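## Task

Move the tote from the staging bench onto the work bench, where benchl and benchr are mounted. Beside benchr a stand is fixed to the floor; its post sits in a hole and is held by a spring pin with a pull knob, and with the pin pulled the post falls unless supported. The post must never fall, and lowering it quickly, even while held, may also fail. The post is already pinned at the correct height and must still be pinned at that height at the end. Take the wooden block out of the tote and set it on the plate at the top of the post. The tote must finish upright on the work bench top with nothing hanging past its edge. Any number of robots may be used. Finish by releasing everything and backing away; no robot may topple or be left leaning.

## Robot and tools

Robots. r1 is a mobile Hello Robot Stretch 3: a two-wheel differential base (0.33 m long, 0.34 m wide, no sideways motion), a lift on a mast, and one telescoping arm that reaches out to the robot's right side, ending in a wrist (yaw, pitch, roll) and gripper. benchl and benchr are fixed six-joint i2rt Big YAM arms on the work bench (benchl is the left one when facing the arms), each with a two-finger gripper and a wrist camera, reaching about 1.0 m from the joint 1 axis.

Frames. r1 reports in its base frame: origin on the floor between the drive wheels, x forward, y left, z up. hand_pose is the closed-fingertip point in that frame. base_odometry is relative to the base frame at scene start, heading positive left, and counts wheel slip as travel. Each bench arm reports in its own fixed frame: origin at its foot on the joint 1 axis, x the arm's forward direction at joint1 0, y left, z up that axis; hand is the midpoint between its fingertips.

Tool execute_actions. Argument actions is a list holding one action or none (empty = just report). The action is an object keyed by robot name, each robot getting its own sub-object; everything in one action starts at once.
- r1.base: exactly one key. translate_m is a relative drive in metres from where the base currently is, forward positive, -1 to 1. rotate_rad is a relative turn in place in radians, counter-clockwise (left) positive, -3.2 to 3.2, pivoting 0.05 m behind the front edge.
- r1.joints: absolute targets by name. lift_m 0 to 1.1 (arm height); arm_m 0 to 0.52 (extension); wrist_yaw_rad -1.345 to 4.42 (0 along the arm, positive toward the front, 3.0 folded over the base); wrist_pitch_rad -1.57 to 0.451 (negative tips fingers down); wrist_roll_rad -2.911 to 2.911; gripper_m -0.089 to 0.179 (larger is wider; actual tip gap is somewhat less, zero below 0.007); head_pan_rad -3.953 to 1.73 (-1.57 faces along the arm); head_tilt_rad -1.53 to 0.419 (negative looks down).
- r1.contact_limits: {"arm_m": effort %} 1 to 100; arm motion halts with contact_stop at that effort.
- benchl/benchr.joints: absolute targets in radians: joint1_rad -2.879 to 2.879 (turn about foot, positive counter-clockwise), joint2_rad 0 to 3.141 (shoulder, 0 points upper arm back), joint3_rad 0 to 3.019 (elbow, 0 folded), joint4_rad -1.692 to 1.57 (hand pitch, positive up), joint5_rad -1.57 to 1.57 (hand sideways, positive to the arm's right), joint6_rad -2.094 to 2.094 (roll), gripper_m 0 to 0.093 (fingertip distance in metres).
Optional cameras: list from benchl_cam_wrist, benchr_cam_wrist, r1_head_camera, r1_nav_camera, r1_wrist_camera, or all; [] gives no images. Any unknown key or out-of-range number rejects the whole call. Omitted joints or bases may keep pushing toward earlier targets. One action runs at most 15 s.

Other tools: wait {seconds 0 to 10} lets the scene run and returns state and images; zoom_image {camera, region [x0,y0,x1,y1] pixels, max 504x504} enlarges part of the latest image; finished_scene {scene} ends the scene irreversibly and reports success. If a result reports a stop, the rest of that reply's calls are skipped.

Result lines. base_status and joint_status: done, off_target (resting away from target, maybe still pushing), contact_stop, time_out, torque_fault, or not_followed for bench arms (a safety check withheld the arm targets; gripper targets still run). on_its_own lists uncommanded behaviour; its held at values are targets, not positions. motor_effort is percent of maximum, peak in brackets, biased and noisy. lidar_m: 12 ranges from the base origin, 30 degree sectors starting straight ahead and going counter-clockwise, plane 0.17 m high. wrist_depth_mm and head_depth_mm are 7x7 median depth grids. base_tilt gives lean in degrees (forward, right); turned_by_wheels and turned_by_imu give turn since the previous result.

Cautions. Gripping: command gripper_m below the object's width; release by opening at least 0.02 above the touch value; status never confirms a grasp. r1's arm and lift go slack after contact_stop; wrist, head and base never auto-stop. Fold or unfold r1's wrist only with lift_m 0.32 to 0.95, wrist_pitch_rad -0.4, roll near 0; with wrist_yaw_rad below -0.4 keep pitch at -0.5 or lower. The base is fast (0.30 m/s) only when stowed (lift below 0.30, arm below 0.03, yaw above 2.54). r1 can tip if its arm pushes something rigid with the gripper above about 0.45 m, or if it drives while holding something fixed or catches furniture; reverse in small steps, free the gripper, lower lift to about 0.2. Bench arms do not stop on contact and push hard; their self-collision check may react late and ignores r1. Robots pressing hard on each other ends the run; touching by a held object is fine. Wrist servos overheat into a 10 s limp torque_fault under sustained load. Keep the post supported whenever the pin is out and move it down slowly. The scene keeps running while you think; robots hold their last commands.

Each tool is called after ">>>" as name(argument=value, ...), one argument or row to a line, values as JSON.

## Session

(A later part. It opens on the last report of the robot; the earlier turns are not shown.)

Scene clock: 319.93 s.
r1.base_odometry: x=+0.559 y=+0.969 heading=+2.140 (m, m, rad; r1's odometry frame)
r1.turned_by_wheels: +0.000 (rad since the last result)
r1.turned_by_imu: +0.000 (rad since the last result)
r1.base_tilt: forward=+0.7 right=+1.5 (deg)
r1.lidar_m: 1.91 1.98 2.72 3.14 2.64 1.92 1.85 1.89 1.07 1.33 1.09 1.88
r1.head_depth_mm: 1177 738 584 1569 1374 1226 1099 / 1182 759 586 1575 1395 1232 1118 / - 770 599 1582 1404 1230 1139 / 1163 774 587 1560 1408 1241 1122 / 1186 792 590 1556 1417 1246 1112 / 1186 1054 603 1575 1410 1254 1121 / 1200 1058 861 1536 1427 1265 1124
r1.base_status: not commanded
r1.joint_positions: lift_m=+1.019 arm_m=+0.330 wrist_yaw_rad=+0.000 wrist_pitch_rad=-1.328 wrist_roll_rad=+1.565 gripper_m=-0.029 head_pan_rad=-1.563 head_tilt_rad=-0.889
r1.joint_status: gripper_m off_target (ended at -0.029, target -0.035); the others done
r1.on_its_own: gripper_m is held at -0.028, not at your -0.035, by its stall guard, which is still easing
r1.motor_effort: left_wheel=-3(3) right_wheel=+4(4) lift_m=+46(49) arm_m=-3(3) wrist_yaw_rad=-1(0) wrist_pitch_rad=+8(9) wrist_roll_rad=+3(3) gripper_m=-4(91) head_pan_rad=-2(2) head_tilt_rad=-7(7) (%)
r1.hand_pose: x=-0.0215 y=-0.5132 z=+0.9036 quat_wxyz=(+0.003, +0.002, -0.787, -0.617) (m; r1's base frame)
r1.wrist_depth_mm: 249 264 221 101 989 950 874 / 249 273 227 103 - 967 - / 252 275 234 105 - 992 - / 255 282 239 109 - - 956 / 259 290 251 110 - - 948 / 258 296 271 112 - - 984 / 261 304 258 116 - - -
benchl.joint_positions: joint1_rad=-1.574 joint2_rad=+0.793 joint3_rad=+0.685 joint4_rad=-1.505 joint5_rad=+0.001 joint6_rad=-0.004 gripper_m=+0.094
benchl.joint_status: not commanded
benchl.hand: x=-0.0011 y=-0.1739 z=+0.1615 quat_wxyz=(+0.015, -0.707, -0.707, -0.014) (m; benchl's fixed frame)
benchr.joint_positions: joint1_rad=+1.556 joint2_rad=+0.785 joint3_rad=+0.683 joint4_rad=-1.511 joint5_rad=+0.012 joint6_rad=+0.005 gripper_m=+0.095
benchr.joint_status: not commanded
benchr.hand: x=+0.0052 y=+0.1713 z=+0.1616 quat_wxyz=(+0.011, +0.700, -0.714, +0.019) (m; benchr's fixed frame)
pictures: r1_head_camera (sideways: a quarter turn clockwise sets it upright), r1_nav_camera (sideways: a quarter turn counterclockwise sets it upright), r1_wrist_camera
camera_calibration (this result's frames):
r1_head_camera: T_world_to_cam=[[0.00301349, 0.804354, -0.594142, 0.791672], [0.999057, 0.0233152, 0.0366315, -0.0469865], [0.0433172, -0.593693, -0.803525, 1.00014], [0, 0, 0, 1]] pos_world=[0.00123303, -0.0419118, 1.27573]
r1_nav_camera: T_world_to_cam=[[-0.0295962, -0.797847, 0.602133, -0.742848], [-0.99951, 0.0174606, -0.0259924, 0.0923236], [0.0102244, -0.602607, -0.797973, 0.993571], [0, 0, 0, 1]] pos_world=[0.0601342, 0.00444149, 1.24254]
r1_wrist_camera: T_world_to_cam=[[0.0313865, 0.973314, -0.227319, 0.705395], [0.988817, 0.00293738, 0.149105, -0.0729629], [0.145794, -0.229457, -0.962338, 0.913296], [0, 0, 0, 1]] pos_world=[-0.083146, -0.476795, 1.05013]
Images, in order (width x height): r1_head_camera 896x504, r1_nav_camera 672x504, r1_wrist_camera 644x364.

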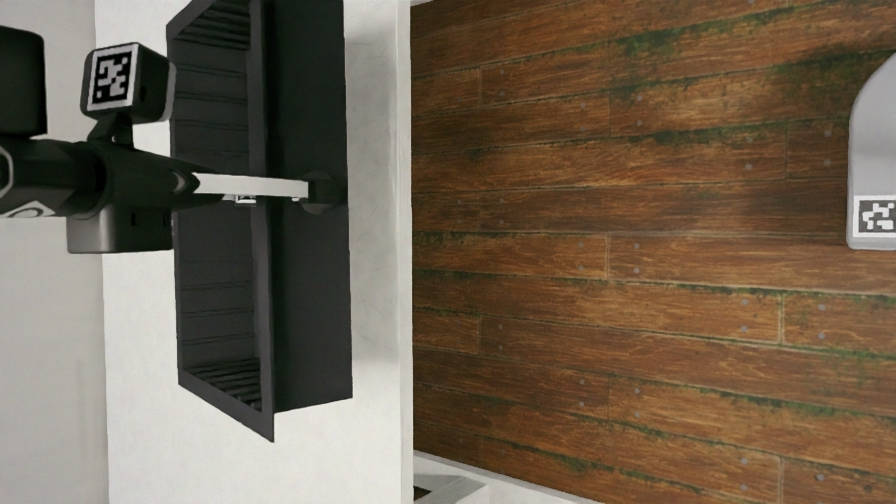

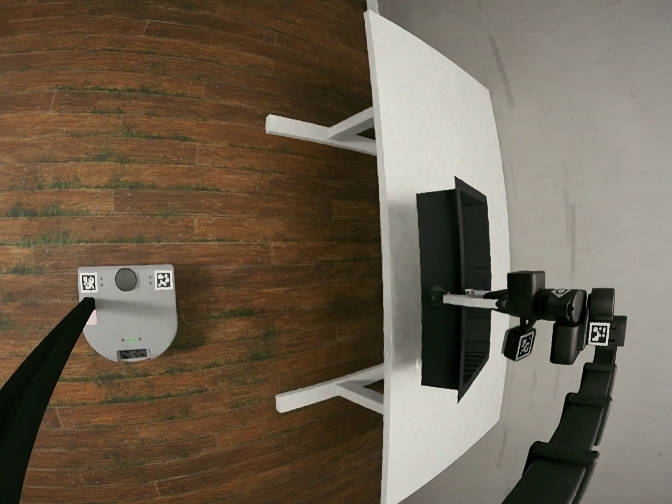

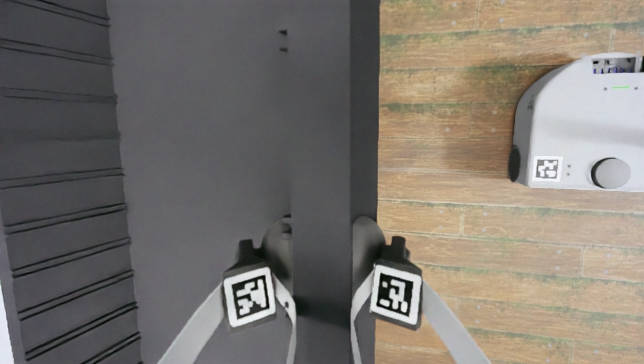

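>>> execute_actions(
  actions=[
    {"r1":{"joints":{"lift_m":1.08,"arm_m":0.15,"gripper_m":-0.022}}},
  ],
  cameras=["r1_nav_camera","r1_head_camera","r1_wrist_camera"],
)

Scene clock: 322.90 s.
r1.base_odometry: x=+0.559 y=+0.969 heading=+2.140 (m, m, rad; r1's odometry frame)
r1.turned_by_wheels: +0.000 (rad since the last result)
r1.turned_by_imu: +0.000 (rad since the last result)
r1.base_tilt: forward=+0.8 right=+1.3 (deg)
r1.lidar_m: 1.92 1.99 2.72 3.13 2.64 1.92 1.85 1.89 1.06 1.33 1.10 1.89
r1.head_depth_mm: 1199 - 601 437 1386 1220 1100 / - - 602 437 1402 1228 1118 / - - 492 1511 1407 1241 1128 / 1162 - 607 440 1399 1248 1127 / 1200 1048 606 441 1417 1251 1123 / 1195 1046 570 444 1425 1251 1117 / 1197 1065 466 1450 1423 1261 1126
r1.base_status: not commanded
r1.joint_positions: lift_m=+1.079 arm_m=+0.150 wrist_yaw_rad=+0.000 wrist_pitch_rad=-1.329 wrist_roll_rad=+1.565 gripper_m=-0.021 head_pan_rad=-1.563 head_tilt_rad=-0.889
r1.joint_status: all done
r1.motor_effort: left_wheel=-3(3) right_wheel=+5(5) lift_m=+46(48) arm_m=-3(5) wrist_yaw_rad=-1(0) wrist_pitch_rad=+8(8) wrist_roll_rad=+3(3) gripper_m=-25(25) head_pan_rad=-2(2) head_tilt_rad=-7(7) (%)
r1.hand_pose: x=-0.0215 y=-0.3330 z=+0.9636 quat_wxyz=(+0.003, +0.002, -0.787, -0.617) (m; r1's base frame)
r1.wrist_depth_mm: 248 260 221 101 - 967 956 / 249 271 227 103 - - 939 / 253 276 235 106 - - 956 / 255 284 240 109 - - - / 257 292 252 110 - - 997 / 259 301 269 112 - - - / 258 303 259 116 - - -
benchl.joint_positions: joint1_rad=-1.574 joint2_rad=+0.793 joint3_rad=+0.685 joint4_rad=-1.505 joint5_rad=+0.001 joint6_rad=-0.004 gripper_m=+0.094
benchl.joint_status: not commanded
benchl.hand: x=-0.0011 y=-0.1739 z=+0.1615 quat_wxyz=(+0.015, -0.707, -0.707, -0.014) (m; benchl's fixed frame)
benchr.joint_positions: joint1_rad=+1.556 joint2_rad=+0.785 joint3_rad=+0.683 joint4_rad=-1.511 joint5_rad=+0.012 joint6_rad=+0.005 gripper_m=+0.095
benchr.joint_status: not commanded
benchr.hand: x=+0.0052 y=+0.1713 z=+0.1616 quat_wxyz=(+0.011, +0.700, -0.714, +0.019) (m; benchr's fixed frame)
pictures: r1_head_camera (sideways: a quarter turn clockwise sets it upright), r1_nav_camera (sideways: a quarter turn counterclockwise sets it upright), r1_wrist_camera
camera_calibration (this result's frames):
r1_head_camera: T_world_to_cam=[[0.00301326, 0.804359, -0.594136, 0.791663], [0.999057, 0.0233151, 0.0366316, -0.0469866], [0.0433173, -0.593686, -0.80353, 1.00015], [0, 0, 0, 1]] pos_world=[0.00123304, -0.0419116, 1.27573]
r1_nav_camera: T_world_to_cam=[[-0.029596, -0.797852, 0.602126, -0.742839], [-0.99951, 0.0174605, -0.0259922, 0.0923233], [0.0102245, -0.6026, -0.797978, 0.993577], [0, 0, 0, 1]] pos_world=[0.0601342, 0.004442, 1.24254]
r1_wrist_camera: T_world_to_cam=[[0.0313863, 0.973439, -0.226783, 0.543224], [0.988817, 0.00285544, 0.149107, -0.0824645], [0.145794, -0.228927, -0.962464, 1.01265], [0, 0, 0, 1]] pos_world=[-0.083146, -0.296737, 1.11013]
Images, in order (width x height): r1_head_camera 896x504, r1_nav_camera 672x504, r1_wrist_camera 644x364.

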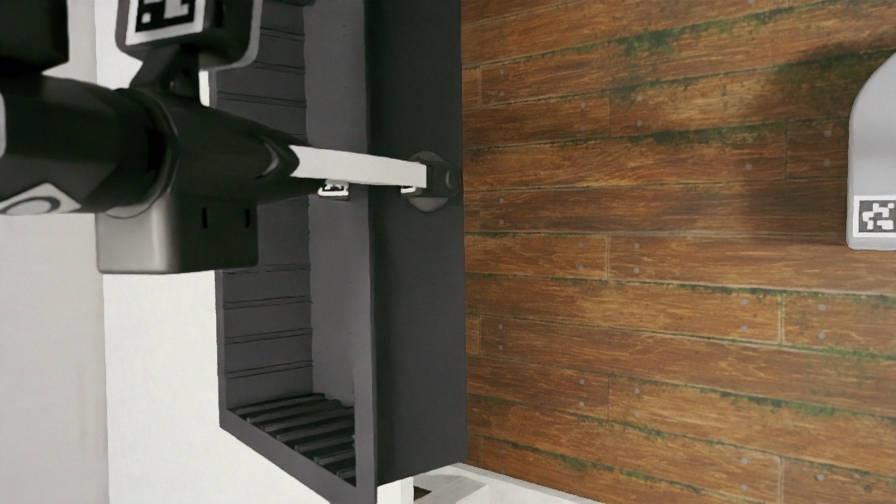

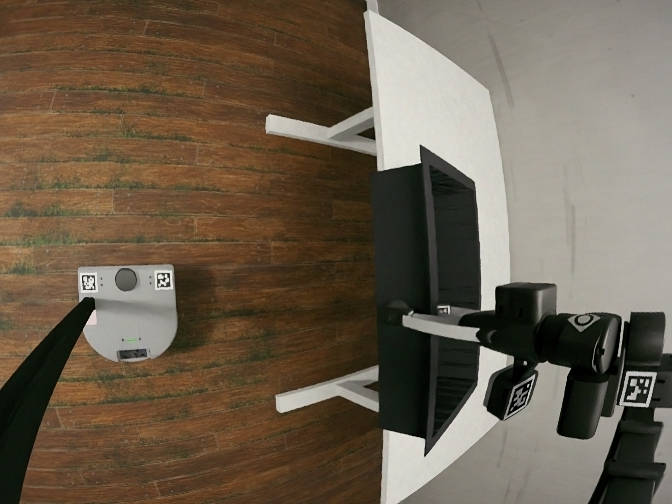

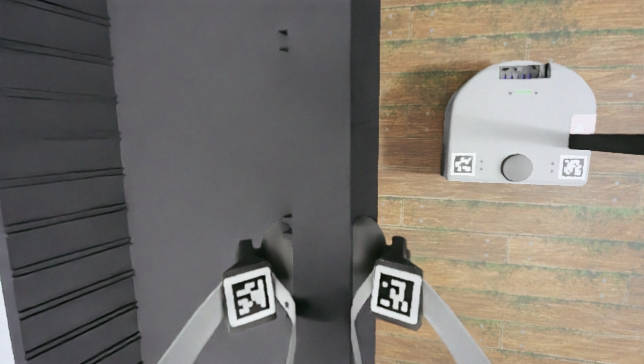

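>>> execute_actions(
  actions=[
    {"r1":{"base":{"rotate_rad":1.55},"joints":{"lift_m":1.1,"head_pan_rad":0,"head_tilt_rad":-0.5}}},
  ],
  cameras=["r1_wrist_camera"],
)

>>> execute_actions(
  actions=[
    {"r1":{"base":{"translate_m":1.0}}},
  ],
  cameras=["r1_nav_camera","r1_head_camera","r1_wrist_camera"],
)

Scene clock: 330.30 s.
r1.base_odometry: x=+0.559 y=+0.969 heading=-2.593 (m, m, rad; r1's odometry frame)
r1.turned_by_wheels: +1.550 (rad since the last result)
r1.turned_by_imu: +1.564 (rad since the last result)
r1.base_tilt: forward=+0.7 right=+1.2 (deg)
r1.lidar_m: 3.12 2.67 1.93 1.86 1.91 1.07 1.33 1.10 1.86 1.92 1.98 2.67
r1.head_depth_mm: 2879 3150 3413 2566 1915 1523 1266 / 2926 3070 3419 2555 1932 1522 1267 / 2849 3052 3390 2562 1921 1535 1282 / 2899 2906 3398 2605 1927 1544 1282 / 2866 3067 3460 2606 1958 1540 1280 / 2859 3014 3388 2602 1952 1539 1290 / 2854 3136 3477 2637 1947 1543 1289
r1.base_status: done
r1.joint_positions: lift_m=+1.099 arm_m=+0.150 wrist_yaw_rad=+0.000 wrist_pitch_rad=-1.329 wrist_roll_rad=+1.566 gripper_m=-0.021 head_pan_rad=-0.007 head_tilt_rad=-0.507
r1.joint_status: all done
r1.motor_effort: left_wheel=-3(7) right_wheel=+4(12) lift_m=+46(49) arm_m=-3(3) wrist_yaw_rad=-1(0) wrist_pitch_rad=+8(8) wrist_roll_rad=+2(3) gripper_m=-25(26) head_pan_rad=+2(30) head_tilt_rad=+5(37) (%)
r1.hand_pose: x=-0.0215 y=-0.3330 z=+0.9836 quat_wxyz=(+0.002, +0.001, -0.787, -0.617) (m; r1's base frame)
r1.wrist_depth_mm: 248 263 222 101 - - 989 / 249 274 228 104 - - 959 / 252 275 235 106 - - 952 / 252 280 239 109 - - - / 258 290 251 110 - - - / 256 299 266 112 - - - / 261 305 260 116 - - -
benchl.joint_positions: joint1_rad=-1.574 joint2_rad=+0.793 joint3_rad=+0.685 joint4_rad=-1.505 joint5_rad=+0.001 joint6_rad=-0.004 gripper_m=+0.094
benchl.joint_status: not commanded
benchl.hand: x=-0.0011 y=-0.1739 z=+0.1615 quat_wxyz=(+0.015, -0.707, -0.707, -0.014) (m; benchl's fixed frame)
benchr.joint_positions: joint1_rad=+1.556 joint2_rad=+0.785 joint3_rad=+0.683 joint4_rad=-1.511 joint5_rad=+0.012 joint6_rad=+0.005 gripper_m=+0.095
benchr.joint_status: not commanded
benchr.hand: x=+0.0052 y=+0.1713 z=+0.1616 quat_wxyz=(+0.011, +0.700, -0.714, +0.019) (m; benchr's fixed frame)
pictures: r1_wrist_camera
camera_calibration (this result's frames):
r1_wrist_camera: T_world_to_cam=[[0.0325811, 0.973424, -0.226681, 0.547652], [0.988777, 0.00169326, 0.14939, -0.086113], [0.145803, -0.229004, -0.962444, 1.03186], [0, 0, 0, 1]] pos_world=[-0.0831455, -0.296651, 1.13012]
Images, in order (width x height): r1_wrist_camera 644x364.

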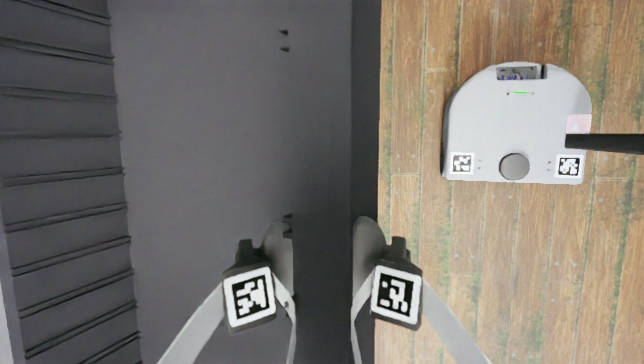

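Scene clock: 342.00 s.
r1.base_odometry: x=-0.294 y=+0.447 heading=-2.593 (m, m, rad; r1's odometry frame)
r1.turned_by_wheels: +0.000 (rad since the last result)
r1.turned_by_imu: +0.002 (rad since the last result)
r1.base_tilt: forward=+0.8 right=+1.4 (deg)
r1.lidar_m: 2.02 2.19 1.95 1.87 1.93 1.99 2.34 2.01 1.98 1.90 1.96 2.15
r1.head_depth_mm: 2036 2173 2418 2420 1906 1515 1272 / 2023 2222 2039 2432 1903 1534 1274 / 2020 2226 2058 2596 1914 1537 1271 / 2017 2180 2002 2589 1950 1535 1288 / 2028 2205 2102 2595 1942 1541 1288 / 2021 2177 2067 2629 1958 1546 1284 / 2039 2227 2118 2481 1957 1562 1290
r1.base_status: done
r1.joint_positions: lift_m=+1.099 arm_m=+0.150 wrist_yaw_rad=+0.000 wrist_pitch_rad=-1.329 wrist_roll_rad=+1.566 gripper_m=-0.021 head_pan_rad=-0.007 head_tilt_rad=-0.507
r1.joint_status: not commanded
r1.motor_effort: left_wheel=-4(6) right_wheel=+5(10) lift_m=+46(46) arm_m=-4(3) wrist_yaw_rad=-1(0) wrist_pitch_rad=+8(8) wrist_roll_rad=+2(2) gripper_m=-25(26) head_pan_rad=+3(3) head_tilt_rad=+5(4) (%)
r1.hand_pose: x=-0.0215 y=-0.3330 z=+0.9836 quat_wxyz=(+0.002, +0.001, -0.787, -0.617) (m; r1's base frame)
r1.wrist_depth_mm: 247 267 221 101 - - 956 / 249 270 226 103 - - 978 / 252 277 235 106 - - 990 / 255 285 240 108 - - - / 257 288 250 110 - - - / 257 296 268 112 - - - / 260 307 259 117 - - -
benchl.joint_positions: joint1_rad=-1.574 joint2_rad=+0.793 joint3_rad=+0.685 joint4_rad=-1.505 joint5_rad=+0.001 joint6_rad=-0.004 gripper_m=+0.094
benchl.joint_status: not commanded
benchl.hand: x=-0.0011 y=-0.1739 z=+0.1615 quat_wxyz=(+0.015, -0.707, -0.707, -0.014) (m; benchl's fixed frame)
benchr.joint_positions: joint1_rad=+1.556 joint2_rad=+0.785 joint3_rad=+0.683 joint4_rad=-1.511 joint5_rad=+0.012 joint6_rad=+0.005 gripper_m=+0.095
benchr.joint_status: not commanded
benchr.hand: x=+0.0052 y=+0.1713 z=+0.1616 quat_wxyz=(+0.011, +0.700, -0.714, +0.019) (m; benchr's fixed frame)
pictures: r1_head_camera (sideways: a quarter turn clockwise sets it upright), r1_nav_camera (sideways: a quarter turn counterclockwise sets it upright), r1_wrist_camera
camera_calibration (this result's frames):
r1_head_camera: T_world_to_cam=[[-0.524958, 0.0129219, -0.85103, 1.12969], [-0.0210627, 0.999381, 0.0281669, -0.0297601], [0.850868, 0.0327115, -0.524361, 0.632109], [0, 0, 0, 1]] pos_world=[0.0545742, -0.00553331, 1.2937]
r1_nav_camera: T_world_to_cam=[[0.515565, -0.0393878, 0.855945, -1.07697], [-0.0207431, -0.999224, -0.0334867, 0.0961248], [0.8566, -0.000490423, -0.515982, 0.621617], [0, 0, 0, 1]] pos_world=[0.0247675, 0.0539354, 1.24579]
r1_wrist_camera: T_world_to_cam=[[0.0325808, 0.973424, -0.226681, 0.547652], [0.988777, 0.00169361, 0.14939, -0.0861128], [0.145803, -0.229004, -0.962444, 1.03186], [0, 0, 0, 1]] pos_world=[-0.0831455, -0.296651, 1.13012]
Images, in order (width x height): r1_head_camera 896x504, r1_nav_camera 672x504, r1_wrist_camera 644x364.

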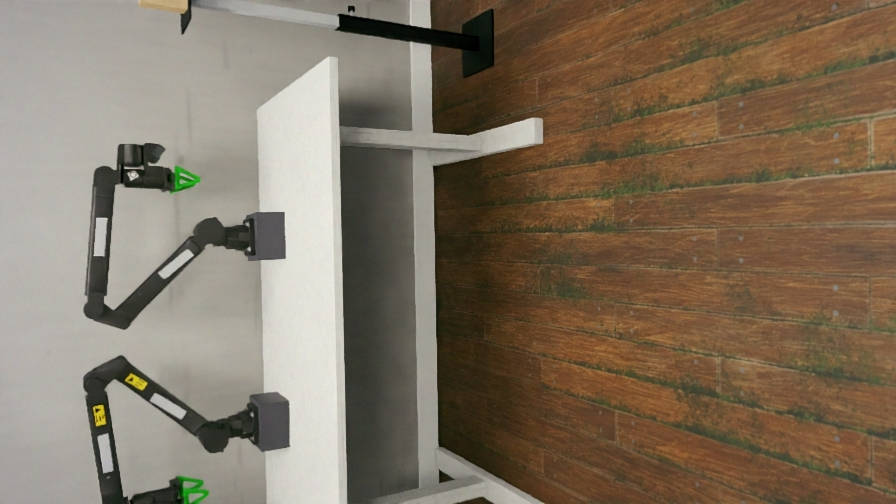

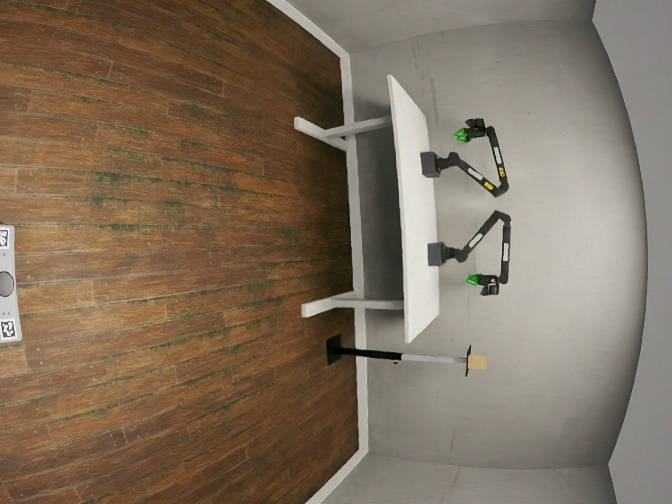

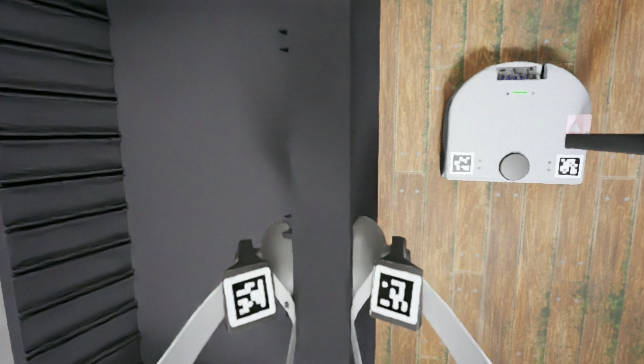

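>>> execute_actions(
  actions=[
    {"r1":{"base":{"rotate_rad":0.30}}},
  ],
  cameras=[],
)

>>> execute_actions(
  actions=[
    {"r1":{"base":{"translate_m":1.0}}},
  ],
  cameras=["r1_wrist_camera"],
)

>>> execute_actions(
  actions=[
    {"r1":{"base":{"rotate_rad":1.25},"joints":{"head_pan_rad":-1.57,"head_tilt_rad":-0.6}}},
  ],
  cameras=["r1_nav_camera","r1_head_camera","r1_wrist_camera"],
)

Scene clock: 347.23 s.
r1.base_odometry: x=-0.294 y=+0.447 heading=-2.293 (m, m, rad; r1's odometry frame)
r1.turned_by_wheels: +0.300 (rad since the last result)
r1.turned_by_imu: +0.302 (rad since the last result)
r1.base_tilt: forward=+0.7 right=+1.2 (deg)
r1.lidar_m: 2.18 2.13 1.87 1.87 2.20 2.00 2.00 2.17 1.90 1.90 2.23 2.03
r1.head_depth_mm: 1927 2047 1926 2477 1925 1520 1276 / 1994 2198 2022 2556 1914 1535 1276 / 2058 2206 2168 2564 1896 1526 1270 / 2100 2302 2255 2596 1924 1545 1281 / 2200 2408 2265 2456 1952 1537 1285 / 2270 2516 2752 2663 1950 1557 1282 / 2345 2629 2849 2631 1956 1552 1292
r1.base_status: done
r1.joint_positions: lift_m=+1.100 arm_m=+0.150 wrist_yaw_rad=+0.000 wrist_pitch_rad=-1.331 wrist_roll_rad=+1.567 gripper_m=-0.021 head_pan_rad=-0.007 head_tilt_rad=-0.507
r1.joint_status: not commanded
r1.motor_effort: left_wheel=-2(8) right_wheel=+4(11) lift_m=+44(46) arm_m=-2(3) wrist_yaw_rad=+0(1) wrist_pitch_rad=+9(12) wrist_roll_rad=+2(2) gripper_m=-20(26) head_pan_rad=+2(3) head_tilt_rad=+5(5) (%)
r1.hand_pose: x=-0.0215 y=-0.3324 z=+0.9836 quat_wxyz=(+0.002, +0.001, -0.786, -0.618) (m; r1's base frame)
r1.wrist_depth_mm: 259 286 235 117 - - 970 / 263 290 244 121 - - 979 / 262 299 254 123 - - 935 / 264 305 264 126 - - - / 268 310 275 127 - - - / 280 320 305 129 - - - / - 318 297 136 - - -
benchl.joint_positions: joint1_rad=-1.574 joint2_rad=+0.793 joint3_rad=+0.685 joint4_rad=-1.505 joint5_rad=+0.001 joint6_rad=-0.004 gripper_m=+0.094
benchl.joint_status: not commanded
benchl.hand: x=-0.0011 y=-0.1739 z=+0.1615 quat_wxyz=(+0.015, -0.707, -0.707, -0.014) (m; benchl's fixed frame)
benchr.joint_positions: joint1_rad=+1.556 joint2_rad=+0.785 joint3_rad=+0.683 joint4_rad=-1.511 joint5_rad=+0.012 joint6_rad=+0.005 gripper_m=+0.095
benchr.joint_status: not commanded
benchr.hand: x=+0.0052 y=+0.1713 z=+0.1616 quat_wxyz=(+0.011, +0.700, -0.714, +0.019) (m; benchr's fixed frame)
pictures: none
No camera images: the call's "cameras" was empty. Leave "cameras" out to get every camera's image.

Scene clock: 359.10 s.
r1.base_odometry: x=-0.956 y=-0.303 heading=-2.294 (m, m, rad; r1's odometry frame)
r1.turned_by_wheels: +0.000 (rad since the last result)
r1.turned_by_imu: +0.002 (rad since the last result)
r1.base_tilt: forward=+0.7 right=+1.4 (deg)
r1.lidar_m: 1.20 1.21 1.58 1.59 1.86 2.89 3.01 2.49 2.18 2.18 1.20 1.25
r1.head_depth_mm: 1144 1270 1383 1133 885 1513 1268 / 1163 1281 1424 1146 920 1521 1276 / 1218 1331 1269 1155 931 1527 1272 / 1262 1393 1481 1162 972 1550 1282 / 1307 1157 1563 1159 1512 1532 1282 / 1361 1509 1641 1173 1745 1543 1289 / 1405 1549 1728 1187 1883 1564 1289
r1.base_status: done
r1.joint_positions: lift_m=+1.100 arm_m=+0.150 wrist_yaw_rad=+0.000 wrist_pitch_rad=-1.331 wrist_roll_rad=+1.567 gripper_m=-0.021 head_pan_rad=-0.007 head_tilt_rad=-0.507
r1.joint_status: not commanded
r1.motor_effort: left_wheel=-3(4) right_wheel=+4(9) lift_m=+44(44) arm_m=-2(3) wrist_yaw_rad=-1(1) wrist_pitch_rad=+9(9) wrist_roll_rad=+2(2) gripper_m=-20(20) head_pan_rad=+3(3) head_tilt_rad=+5(4) (%)
r1.hand_pose: x=-0.0215 y=-0.3324 z=+0.9836 quat_wxyz=(+0.002, +0.001, -0.786, -0.618) (m; r1's base frame)
r1.wrist_depth_mm: 256 284 236 116 - - 952 / 259 290 244 118 - - 942 / 260 296 252 121 - - 963 / 270 304 265 126 - - - / 269 311 280 127 - - - / 280 323 303 129 - - - / - 317 300 136 - - -
benchl.joint_positions: joint1_rad=-1.574 joint2_rad=+0.793 joint3_rad=+0.685 joint4_rad=-1.505 joint5_rad=+0.001 joint6_rad=-0.004 gripper_m=+0.094
benchl.joint_status: not commanded
benchl.hand: x=-0.0011 y=-0.1739 z=+0.1615 quat_wxyz=(+0.015, -0.707, -0.707, -0.014) (m; benchl's fixed frame)
benchr.joint_positions: joint1_rad=+1.556 joint2_rad=+0.785 joint3_rad=+0.683 joint4_rad=-1.511 joint5_rad=+0.012 joint6_rad=+0.005 gripper_m=+0.095
benchr.joint_status: not commanded
benchr.hand: x=+0.0052 y=+0.1713 z=+0.1616 quat_wxyz=(+0.011, +0.700, -0.714, +0.019) (m; benchr's fixed frame)
pictures: r1_wrist_camera
camera_calibration (this result's frames):
r1_wrist_camera: T_world_to_cam=[[0.0327101, 0.973904, -0.224589, 0.54516], [0.988773, 0.00124848, 0.149423, -0.0862952], [0.145804, -0.226955, -0.962929, 1.03316], [0, 0, 0, 1]] pos_world=[-0.0831455, -0.296344, 1.1302]
Images, in order (width x height): r1_wrist_camera 644x364.

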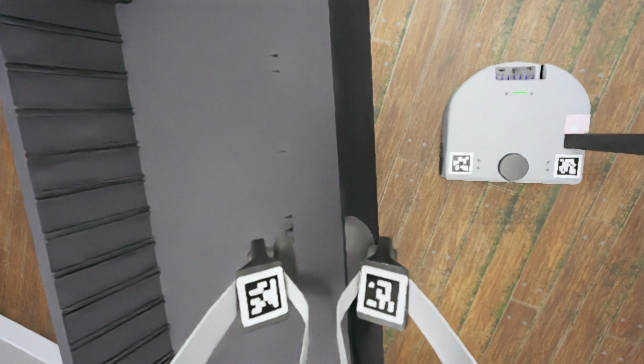

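Scene clock: 362.03 s.
r1.base_odometry: x=-0.956 y=-0.303 heading=-1.044 (m, m, rad; r1's odometry frame)
r1.turned_by_wheels: +1.250 (rad since the last result)
r1.turned_by_imu: +1.261 (rad since the last result)
r1.base_tilt: forward=+0.6 right=+1.2 (deg)
r1.lidar_m: 1.59 1.63 2.20 2.89 3.20 2.28 2.18 2.14 1.20 1.46 1.20 1.67
r1.head_depth_mm: - - 1370 630 409 1385 1215 / - - - 630 410 1356 1217 / - - - - 403 1368 1224 / 1213 1352 1457 637 415 1385 1219 / 999 1359 1407 643 416 1338 1233 / 1221 1297 1203 644 416 1352 1229 / 1197 1342 1435 1019 419 1392 1229
r1.base_status: done
r1.joint_positions: lift_m=+1.100 arm_m=+0.150 wrist_yaw_rad=+0.000 wrist_pitch_rad=-1.331 wrist_roll_rad=+1.567 gripper_m=-0.021 head_pan_rad=-1.563 head_tilt_rad=-0.593
r1.joint_status: all done
r1.motor_effort: left_wheel=-3(7) right_wheel=+5(11) lift_m=+44(44) arm_m=-3(2) wrist_yaw_rad=-1(0) wrist_pitch_rad=+9(9) wrist_roll_rad=+2(2) gripper_m=-20(21) head_pan_rad=-2(29) head_tilt_rad=-4(18) (%)
r1.hand_pose: x=-0.0215 y=-0.3324 z=+0.9836 quat_wxyz=(+0.002, +0.001, -0.786, -0.618) (m; r1's base frame)
r1.wrist_depth_mm: 254 279 237 114 - - 935 / 259 288 246 117 - - 965 / 258 294 255 121 - - 994 / 261 301 263 126 - - - / 269 312 283 127 - - - / 280 320 300 130 - - - / 605 320 299 137 - - -
benchl.joint_positions: joint1_rad=-1.574 joint2_rad=+0.793 joint3_rad=+0.685 joint4_rad=-1.505 joint5_rad=+0.001 joint6_rad=-0.004 gripper_m=+0.094
benchl.joint_status: not commanded
benchl.hand: x=-0.0011 y=-0.1739 z=+0.1615 quat_wxyz=(+0.015, -0.707, -0.707, -0.014) (m; benchl's fixed frame)
benchr.joint_positions: joint1_rad=+1.556 joint2_rad=+0.785 joint3_rad=+0.683 joint4_rad=-1.511 joint5_rad=+0.012 joint6_rad=+0.005 gripper_m=+0.095
benchr.joint_status: not commanded
benchr.hand: x=+0.0052 y=+0.1713 z=+0.1616 quat_wxyz=(+0.011, +0.700, -0.714, +0.019) (m; benchr's fixed frame)
pictures: r1_head_camera (sideways: a quarter turn clockwise sets it upright), r1_nav_camera (sideways: a quarter turn counterclockwise sets it upright), r1_wrist_camera
camera_calibration (this result's frames):
r1_head_camera: T_world_to_cam=[[0.00450848, 0.595761, -0.803149, 1.06404], [0.998974, 0.0335119, 0.0304662, -0.0389725], [0.0450657, -0.802463, -0.594998, 0.728924], [0, 0, 0, 1]] pos_world=[0.00128586, -0.0476713, 1.28948]
r1_nav_camera: T_world_to_cam=[[-0.0311084, -0.587218, 0.808831, -1.01221], [-0.999444, 0.00859302, -0.032201, 0.100417], [0.0119587, -0.809384, -0.587159, 0.719372], [0, 0, 0, 1]] pos_world=[0.0602706, -0.0130026, 1.24433]
r1_wrist_camera: T_world_to_cam=[[0.0327096, 0.973905, -0.224589, 0.54516], [0.988773, 0.00124886, 0.149423, -0.0862949], [0.145804, -0.226955, -0.962929, 1.03316], [0, 0, 0, 1]] pos_world=[-0.0831455, -0.296345, 1.1302]
Images, in order (width x height): r1_head_camera 896x504, r1_nav_camera 672x504, r1_wrist_camera 644x364.

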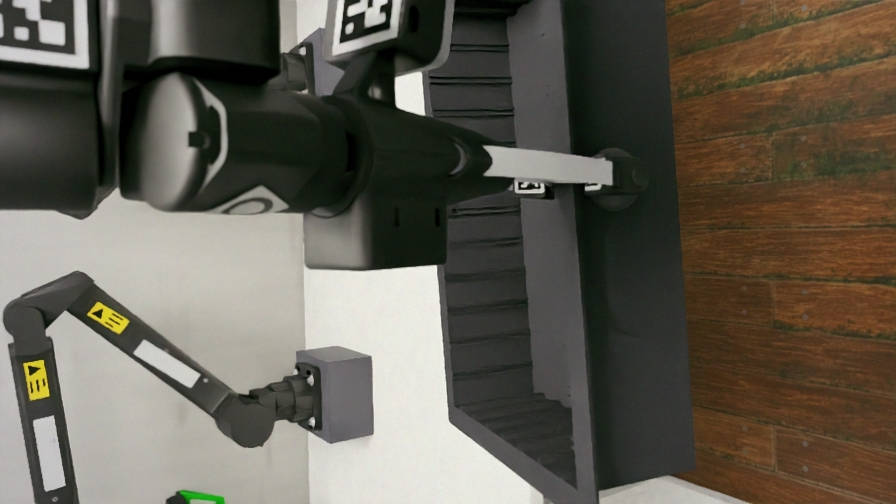

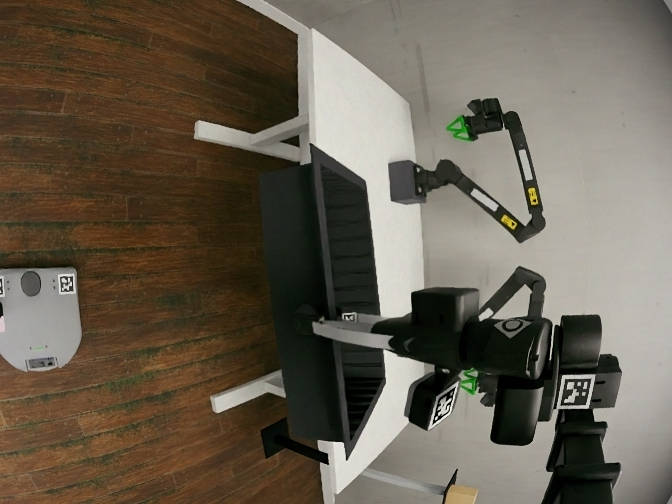

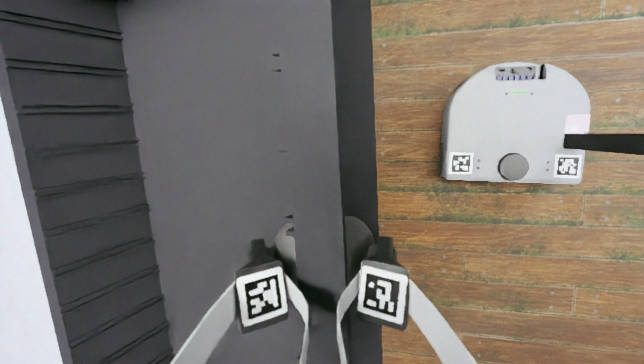

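>>> execute_actions(
  actions=[
    {"r1":{"joints":{"arm_m":0.36,"gripper_m":-0.027}}},
  ],
  cameras=["r1_nav_camera","r1_head_camera","r1_wrist_camera"],
)

Scene clock: 366.50 s.
r1.base_odometry: x=-0.956 y=-0.303 heading=-1.044 (m, m, rad; r1's odometry frame)
r1.turned_by_wheels: +0.000 (rad since the last result)
r1.turned_by_imu: +0.000 (rad since the last result)
r1.base_tilt: forward=+0.7 right=+1.4 (deg)
r1.lidar_m: 1.59 1.63 2.19 2.88 3.18 2.28 2.18 2.14 1.19 1.47 1.20 1.66
r1.head_depth_mm: 1224 1325 1173 590 1684 1431 1207 / - 1080 1163 589 1684 1433 1216 / - - 1064 593 1699 1427 1215 / 1226 1331 1396 585 1702 1440 1220 / 1001 1366 1393 590 1679 1442 1230 / 1222 1303 1195 597 1668 1446 1235 / 1194 1338 1432 1019 1551 1471 1233
r1.base_status: not commanded
r1.joint_positions: lift_m=+1.100 arm_m=+0.360 wrist_yaw_rad=+0.000 wrist_pitch_rad=-1.331 wrist_roll_rad=+1.567 gripper_m=-0.026 head_pan_rad=-1.563 head_tilt_rad=-0.593
r1.joint_status: all done
r1.motor_effort: left_wheel=-3(3) right_wheel=+5(5) lift_m=+44(44) arm_m=+3(3) wrist_yaw_rad=-1(1) wrist_pitch_rad=+9(9) wrist_roll_rad=+2(2) gripper_m=-22(59) head_pan_rad=-2(2) head_tilt_rad=-5(4) (%)
r1.hand_pose: x=-0.0215 y=-0.5420 z=+0.9836 quat_wxyz=(+0.002, +0.001, -0.786, -0.618) (m; r1's base frame)
r1.wrist_depth_mm: 258 282 233 116 - 945 984 / 260 286 246 119 - - - / 259 296 253 121 - - - / 259 307 264 125 - - - / 267 311 277 127 - - - / 275 321 302 129 - - - / 554 322 295 136 - - -
benchl.joint_positions: joint1_rad=-1.574 joint2_rad=+0.793 joint3_rad=+0.685 joint4_rad=-1.505 joint5_rad=+0.001 joint6_rad=-0.004 gripper_m=+0.094
benchl.joint_status: not commanded
benchl.hand: x=-0.0011 y=-0.1739 z=+0.1615 quat_wxyz=(+0.015, -0.707, -0.707, -0.014) (m; benchl's fixed frame)
benchr.joint_positions: joint1_rad=+1.556 joint2_rad=+0.785 joint3_rad=+0.683 joint4_rad=-1.511 joint5_rad=+0.012 joint6_rad=+0.005 gripper_m=+0.095
benchr.joint_status: not commanded
benchr.hand: x=+0.0052 y=+0.1713 z=+0.1616 quat_wxyz=(+0.011, +0.700, -0.714, +0.019) (m; benchr's fixed frame)
pictures: r1_head_camera (sideways: a quarter turn clockwise sets it upright), r1_nav_camera (sideways: a quarter turn counterclockwise sets it upright), r1_wrist_camera
camera_calibration (this result's frames):
r1_head_camera: T_world_to_cam=[[0.00455404, 0.595837, -0.803092, 1.06396], [0.998976, 0.0334316, 0.0304687, -0.0389757], [0.045003, -0.802409, -0.595075, 0.729025], [0, 0, 0, 1]] pos_world=[0.00128216, -0.0476697, 1.28947]
r1_nav_camera: T_world_to_cam=[[-0.0311533, -0.587293, 0.808775, -1.01214], [-0.999444, 0.00867355, -0.0321994, 0.100415], [0.0118955, -0.809328, -0.587236, 0.719474], [0, 0, 0, 1]] pos_world=[0.0602695, -0.0130013, 1.24433]
r1_wrist_camera: T_world_to_cam=[[0.0327613, 0.97387, -0.224731, 0.74938], [0.988773, 0.00121821, 0.149423, -0.0860484], [0.145792, -0.227103, -0.962896, 0.985495], [0, 0, 0, 1]] pos_world=[-0.0831456, -0.505885, 1.1302]
Images, in order (width x height): r1_head_camera 896x504, r1_nav_camera 672x504, r1_wrist_camera 644x364.

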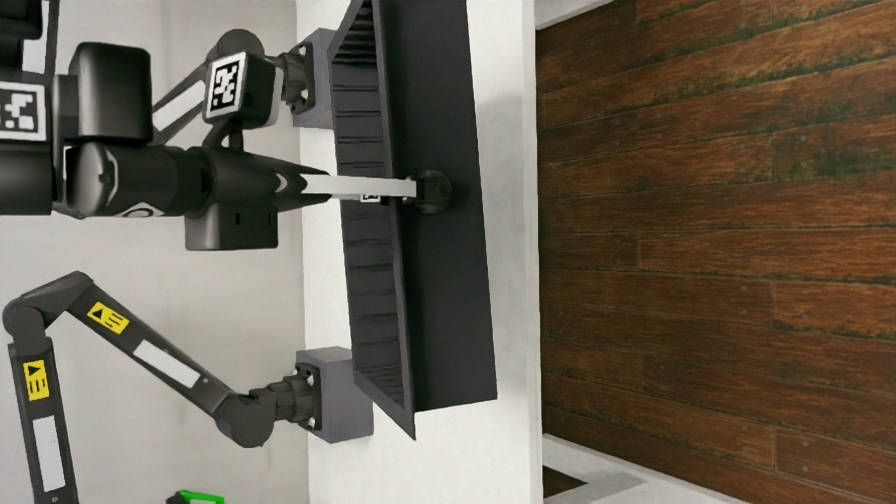

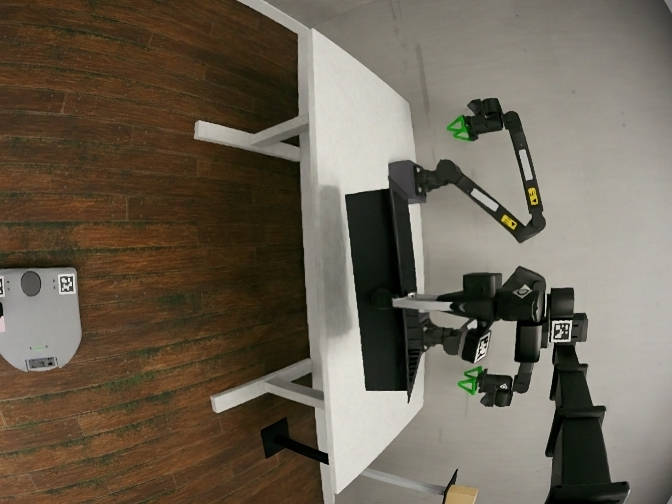

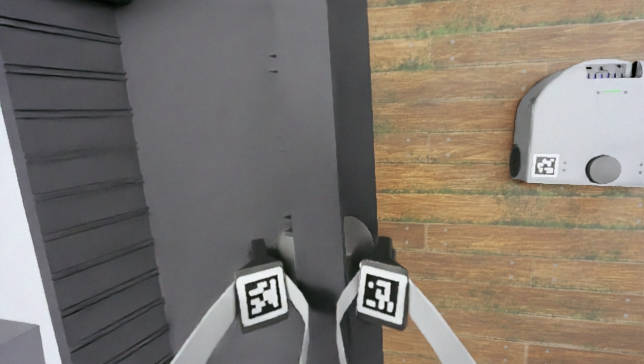

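>>> execute_actions(
  actions=[
    {"r1":{"joints":{"arm_m":0.52}}},
  ],
  cameras=[],
)

>>> execute_actions(
  actions=[
    {"r1":{"joints":{"lift_m":0.98}}},
  ],
  cameras=["r1_nav_camera","r1_head_camera","r1_wrist_camera"],
)

Scene clock: 370.50 s.
r1.base_odometry: x=-0.956 y=-0.303 heading=-1.044 (m, m, rad; r1's odometry frame)
r1.turned_by_wheels: +0.000 (rad since the last result)
r1.turned_by_imu: +0.000 (rad since the last result)
r1.base_tilt: forward=+0.5 right=+1.4 (deg)
r1.lidar_m: 1.59 1.63 2.20 2.89 3.19 2.29 2.18 2.15 1.20 1.46 1.20 1.66
r1.head_depth_mm: 1234 1304 1162 991 1668 1420 1201 / 1217 1287 719 992 1689 1424 1210 / - 1376 720 957 1685 1438 1215 / 1217 1355 720 966 1713 1438 1220 / 999 1362 929 970 1662 1453 1223 / 1229 1298 1192 1019 1682 1450 1228 / 1194 1338 1433 1021 1538 1459 1236
r1.base_status: not commanded
r1.joint_positions: lift_m=+1.100 arm_m=+0.519 wrist_yaw_rad=+0.000 wrist_pitch_rad=-1.331 wrist_roll_rad=+1.567 gripper_m=-0.026 head_pan_rad=-1.563 head_tilt_rad=-0.593
r1.joint_status: all done
r1.motor_effort: left_wheel=-3(3) right_wheel=+5(5) lift_m=+44(44) arm_m=+3(3) wrist_yaw_rad=+0(1) wrist_pitch_rad=+9(9) wrist_roll_rad=+2(2) gripper_m=-22(22) head_pan_rad=-2(1) head_tilt_rad=-4(5) (%)
r1.hand_pose: x=-0.0215 y=-0.7013 z=+0.9836 quat_wxyz=(+0.002, +0.001, -0.786, -0.618) (m; r1's base frame)
r1.wrist_depth_mm: 257 284 236 116 - - 976 / 261 287 243 119 - - 949 / 260 292 252 121 - - - / 263 308 265 126 - - - / 269 312 279 127 - - - / 276 319 300 128 - - - / 502 318 296 136 - - -
benchl.joint_positions: joint1_rad=-1.574 joint2_rad=+0.793 joint3_rad=+0.685 joint4_rad=-1.505 joint5_rad=+0.001 joint6_rad=-0.004 gripper_m=+0.094
benchl.joint_status: not commanded
benchl.hand: x=-0.0011 y=-0.1739 z=+0.1615 quat_wxyz=(+0.015, -0.707, -0.707, -0.014) (m; benchl's fixed frame)
benchr.joint_positions: joint1_rad=+1.556 joint2_rad=+0.785 joint3_rad=+0.683 joint4_rad=-1.511 joint5_rad=+0.012 joint6_rad=+0.005 gripper_m=+0.095
benchr.joint_status: not commanded
benchr.hand: x=+0.0052 y=+0.1713 z=+0.1616 quat_wxyz=(+0.011, +0.700, -0.714, +0.019) (m; benchr's fixed frame)
pictures: none
No camera images: the call's "cameras" was empty. Leave "cameras" out to get every camera's image.

Scene clock: 372.43 s.
r1.base_odometry: x=-0.956 y=-0.303 heading=-1.044 (m, m, rad; r1's odometry frame)
r1.turned_by_wheels: +0.000 (rad since the last result)
r1.turned_by_imu: +0.000 (rad since the last result)
r1.base_tilt: forward=+0.7 right=+1.4 (deg)
r1.lidar_m: 1.58 1.64 2.18 2.87 3.03 2.28 2.18 2.14 1.19 1.47 1.20 1.66
r1.head_depth_mm: 1216 1299 1184 913 1686 1422 1217 / 1217 - 1175 790 1692 1427 1219 / 972 - 1311 794 1700 1437 1214 / 1221 1366 1336 892 1700 1434 1219 / 998 1368 1411 794 1668 1447 1227 / 1221 1291 1194 1012 1667 1457 1233 / 1199 1330 1434 1026 1539 1448 1228
r1.base_status: not commanded
r1.joint_positions: lift_m=+0.980 arm_m=+0.519 wrist_yaw_rad=+0.000 wrist_pitch_rad=-1.331 wrist_roll_rad=+1.567 gripper_m=-0.026 head_pan_rad=-1.563 head_tilt_rad=-0.593
r1.joint_status: all done
r1.motor_effort: left_wheel=-4(3) right_wheel=+5(5) lift_m=+25(36) arm_m=+3(4) wrist_yaw_rad=+0(0) wrist_pitch_rad=+9(9) wrist_roll_rad=+2(2) gripper_m=-22(22) head_pan_rad=-2(1) head_tilt_rad=-5(5) (%)
r1.hand_pose: x=-0.0215 y=-0.7013 z=+0.8643 quat_wxyz=(+0.002, +0.001, -0.786, -0.618) (m; r1's base frame)
r1.wrist_depth_mm: 257 282 236 116 949 868 836 / 261 288 242 119 959 891 870 / 258 298 252 121 - 946 930 / 259 306 265 125 - 951 932 / 269 313 275 126 - 992 934 / 276 322 302 129 - 984 935 / 412 323 297 137 - - 960
benchl.joint_positions: joint1_rad=-1.574 joint2_rad=+0.793 joint3_rad=+0.685 joint4_rad=-1.505 joint5_rad=+0.001 joint6_rad=-0.004 gripper_m=+0.094
benchl.joint_status: not commanded
benchl.hand: x=-0.0011 y=-0.1739 z=+0.1615 quat_wxyz=(+0.015, -0.707, -0.707, -0.014) (m; benchl's fixed frame)
benchr.joint_positions: joint1_rad=+1.556 joint2_rad=+0.785 joint3_rad=+0.683 joint4_rad=-1.511 joint5_rad=+0.012 joint6_rad=+0.005 gripper_m=+0.095
benchr.joint_status: not commanded
benchr.hand: x=+0.0052 y=+0.1713 z=+0.1616 quat_wxyz=(+0.011, +0.700, -0.714, +0.019) (m; benchr's fixed frame)
pictures: r1_head_camera (sideways: a quarter turn clockwise sets it upright), r1_nav_camera (sideways: a quarter turn counterclockwise sets it upright), r1_wrist_camera
camera_calibration (this result's frames):
r1_head_camera: T_world_to_cam=[[0.00456638, 0.595895, -0.80305, 1.06391], [0.998977, 0.033408, 0.0304705, -0.0389781], [0.0449855, -0.802368, -0.595132, 0.729099], [0, 0, 0, 1]] pos_world=[0.00128113, -0.0476687, 1.28947]
r1_nav_camera: T_world_to_cam=[[-0.0311655, -0.58735, 0.808733, -1.01208], [-0.999444, 0.0086973, -0.0321983, 0.100414], [0.0118779, -0.809286, -0.587294, 0.719549], [0, 0, 0, 1]] pos_world=[0.0602692, -0.0129983, 1.24432]
r1_wrist_camera: T_world_to_cam=[[0.0327623, 0.973859, -0.224777, 0.877788], [0.988773, 0.00122436, 0.149422, -0.0680211], [0.145792, -0.227149, -0.962885, 0.834373], [0, 0, 0, 1]] pos_world=[-0.0831456, -0.665232, 1.01088]
Images, in order (width x height): r1_head_camera 896x504, r1_nav_camera 672x504, r1_wrist_camera 644x364.

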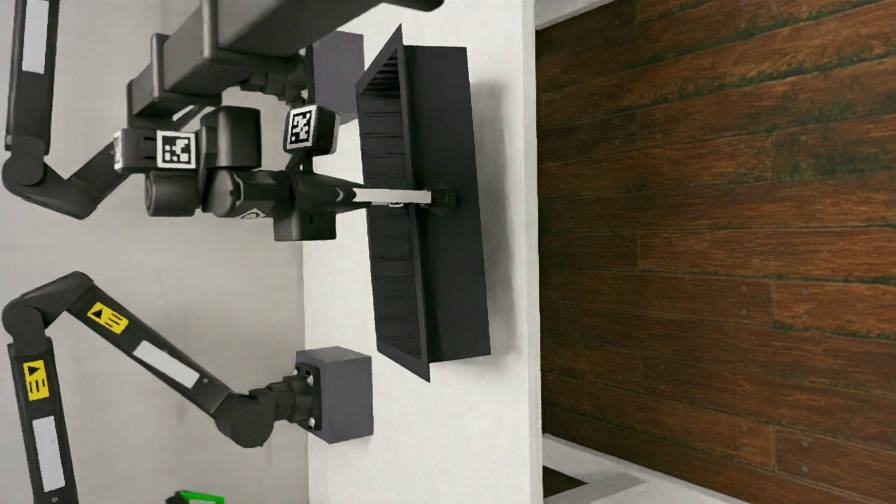

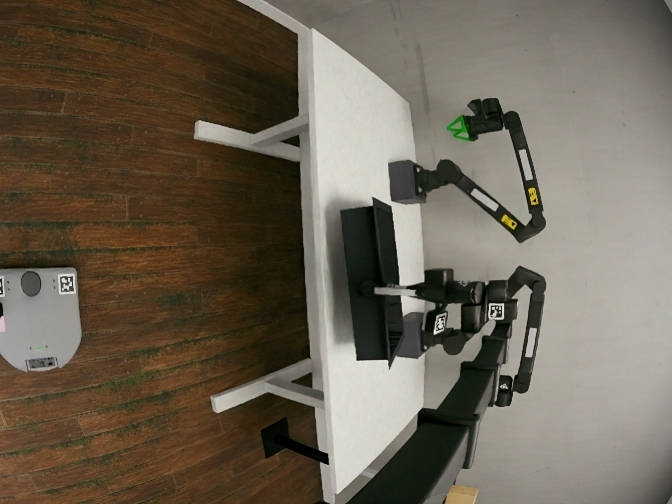

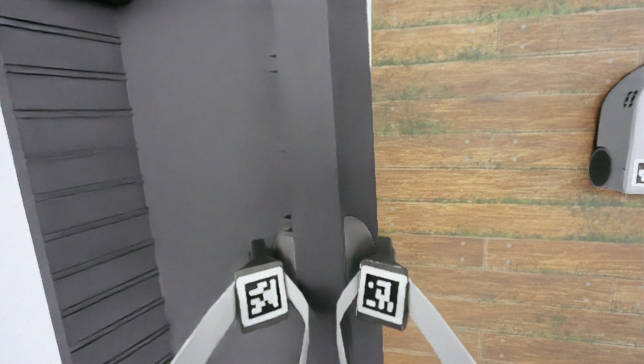

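>>> execute_actions(
  actions=[
    {"r1":{"joints":{"lift_m":0.92}}},
  ],
  cameras=["r1_nav_camera","r1_head_camera","r1_wrist_camera"],
)

Scene clock: 374.80 s.
r1.base_odometry: x=-0.956 y=-0.303 heading=-1.044 (m, m, rad; r1's odometry frame)
r1.turned_by_wheels: +0.000 (rad since the last result)
r1.turned_by_imu: +0.000 (rad since the last result)
r1.base_tilt: forward=+0.6 right=+1.5 (deg)
r1.lidar_m: 1.59 1.64 2.18 2.88 3.03 2.28 2.18 2.14 1.19 1.46 1.20 1.66
r1.head_depth_mm: 1217 1322 - 883 1673 1420 1210 / 1220 1077 1176 885 1700 1431 1219 / 986 1328 - 846 1695 1428 1219 / 1217 1348 1445 843 1688 1455 1216 / 1009 1353 1407 903 1640 1440 1225 / 1228 1296 1197 1012 1671 1462 1230 / 1193 1334 1432 1025 1544 1461 1225
r1.base_status: not commanded
r1.joint_positions: lift_m=+0.920 arm_m=+0.519 wrist_yaw_rad=+0.000 wrist_pitch_rad=-1.305 wrist_roll_rad=+1.567 gripper_m=-0.026 head_pan_rad=-1.563 head_tilt_rad=-0.593
r1.joint_status: all done
r1.motor_effort: left_wheel=-3(4) right_wheel=+5(5) lift_m=+22(23) arm_m=+3(4) wrist_yaw_rad=-1(1) wrist_pitch_rad=+1(9) wrist_roll_rad=+2(2) gripper_m=-20(22) head_pan_rad=-2(2) head_tilt_rad=-4(5) (%)
r1.hand_pose: x=-0.0215 y=-0.7079 z=+0.8054 quat_wxyz=(+0.002, +0.001, -0.794, -0.607) (m; r1's base frame)
r1.wrist_depth_mm: 269 251 222 118 903 842 812 / 270 260 230 120 868 832 807 / 269 268 234 123 930 880 810 / 266 278 240 126 954 858 865 / 267 288 252 126 934 909 845 / 266 294 268 127 - 947 858 / 264 301 265 134 - 956 891
benchl.joint_positions: joint1_rad=-1.574 joint2_rad=+0.793 joint3_rad=+0.685 joint4_rad=-1.505 joint5_rad=+0.001 joint6_rad=-0.004 gripper_m=+0.094
benchl.joint_status: not commanded
benchl.hand: x=-0.0011 y=-0.1739 z=+0.1615 quat_wxyz=(+0.015, -0.707, -0.707, -0.014) (m; benchl's fixed frame)
benchr.joint_positions: joint1_rad=+1.556 joint2_rad=+0.785 joint3_rad=+0.683 joint4_rad=-1.511 joint5_rad=+0.012 joint6_rad=+0.005 gripper_m=+0.095
benchr.joint_status: not commanded
benchr.hand: x=+0.0052 y=+0.1713 z=+0.1616 quat_wxyz=(+0.011, +0.700, -0.714, +0.019) (m; benchr's fixed frame)
pictures: r1_head_camera (sideways: a quarter turn clockwise sets it upright), r1_nav_camera (sideways: a quarter turn counterclockwise sets it upright), r1_wrist_camera
camera_calibration (this result's frames):
r1_head_camera: T_world_to_cam=[[0.00456631, 0.595895, -0.80305, 1.06391], [0.998977, 0.0334081, 0.0304705, -0.0389781], [0.0449856, -0.802368, -0.595132, 0.729099], [0, 0, 0, 1]] pos_world=[0.00128113, -0.0476687, 1.28947]
r1_nav_camera: T_world_to_cam=[[-0.0311654, -0.58735, 0.808733, -1.01208], [-0.999444, 0.00869718, -0.0321983, 0.100414], [0.011878, -0.809286, -0.587294, 0.719549], [0, 0, 0, 1]] pos_world=[0.0602692, -0.0129983, 1.24432]
r1_wrist_camera: T_world_to_cam=[[0.0327593, 0.967751, -0.249769, 0.88674], [0.988771, 0.00507525, 0.14935, -0.0564391], [0.145802, -0.251857, -0.956718, 0.753773], [0, 0, 0, 1]] pos_world=[-0.0831449, -0.668014, 0.951058]
Images, in order (width x height): r1_head_camera 896x504, r1_nav_camera 672x504, r1_wrist_camera 644x364.

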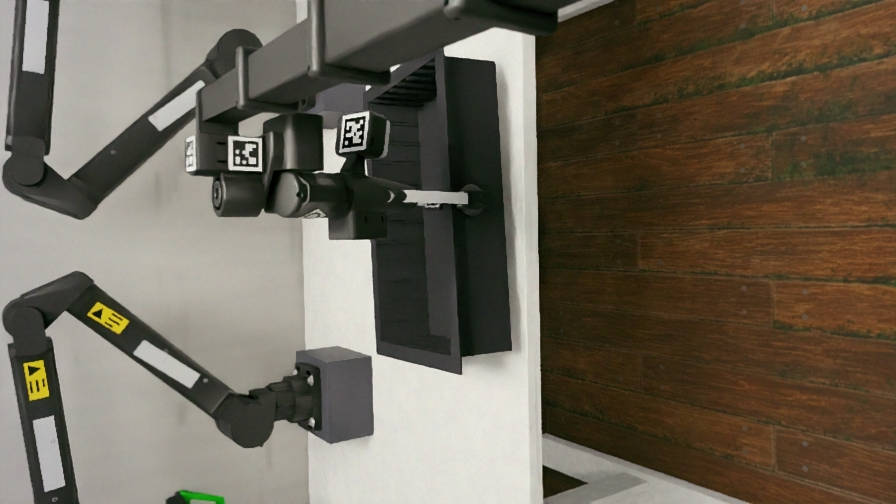

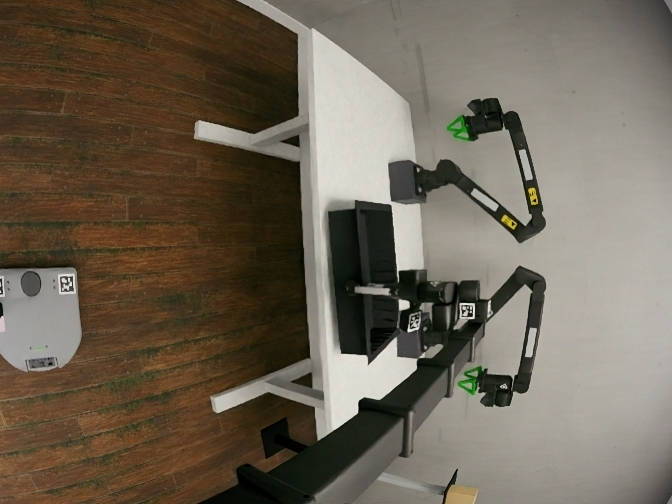

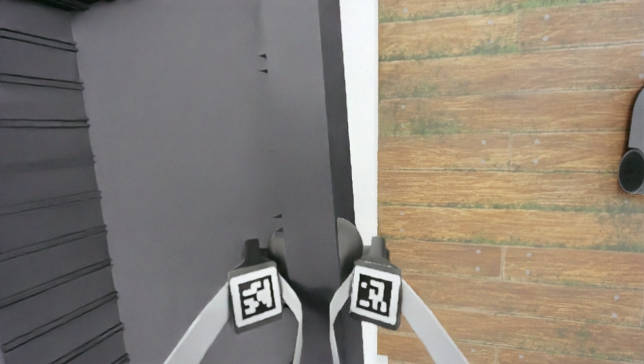

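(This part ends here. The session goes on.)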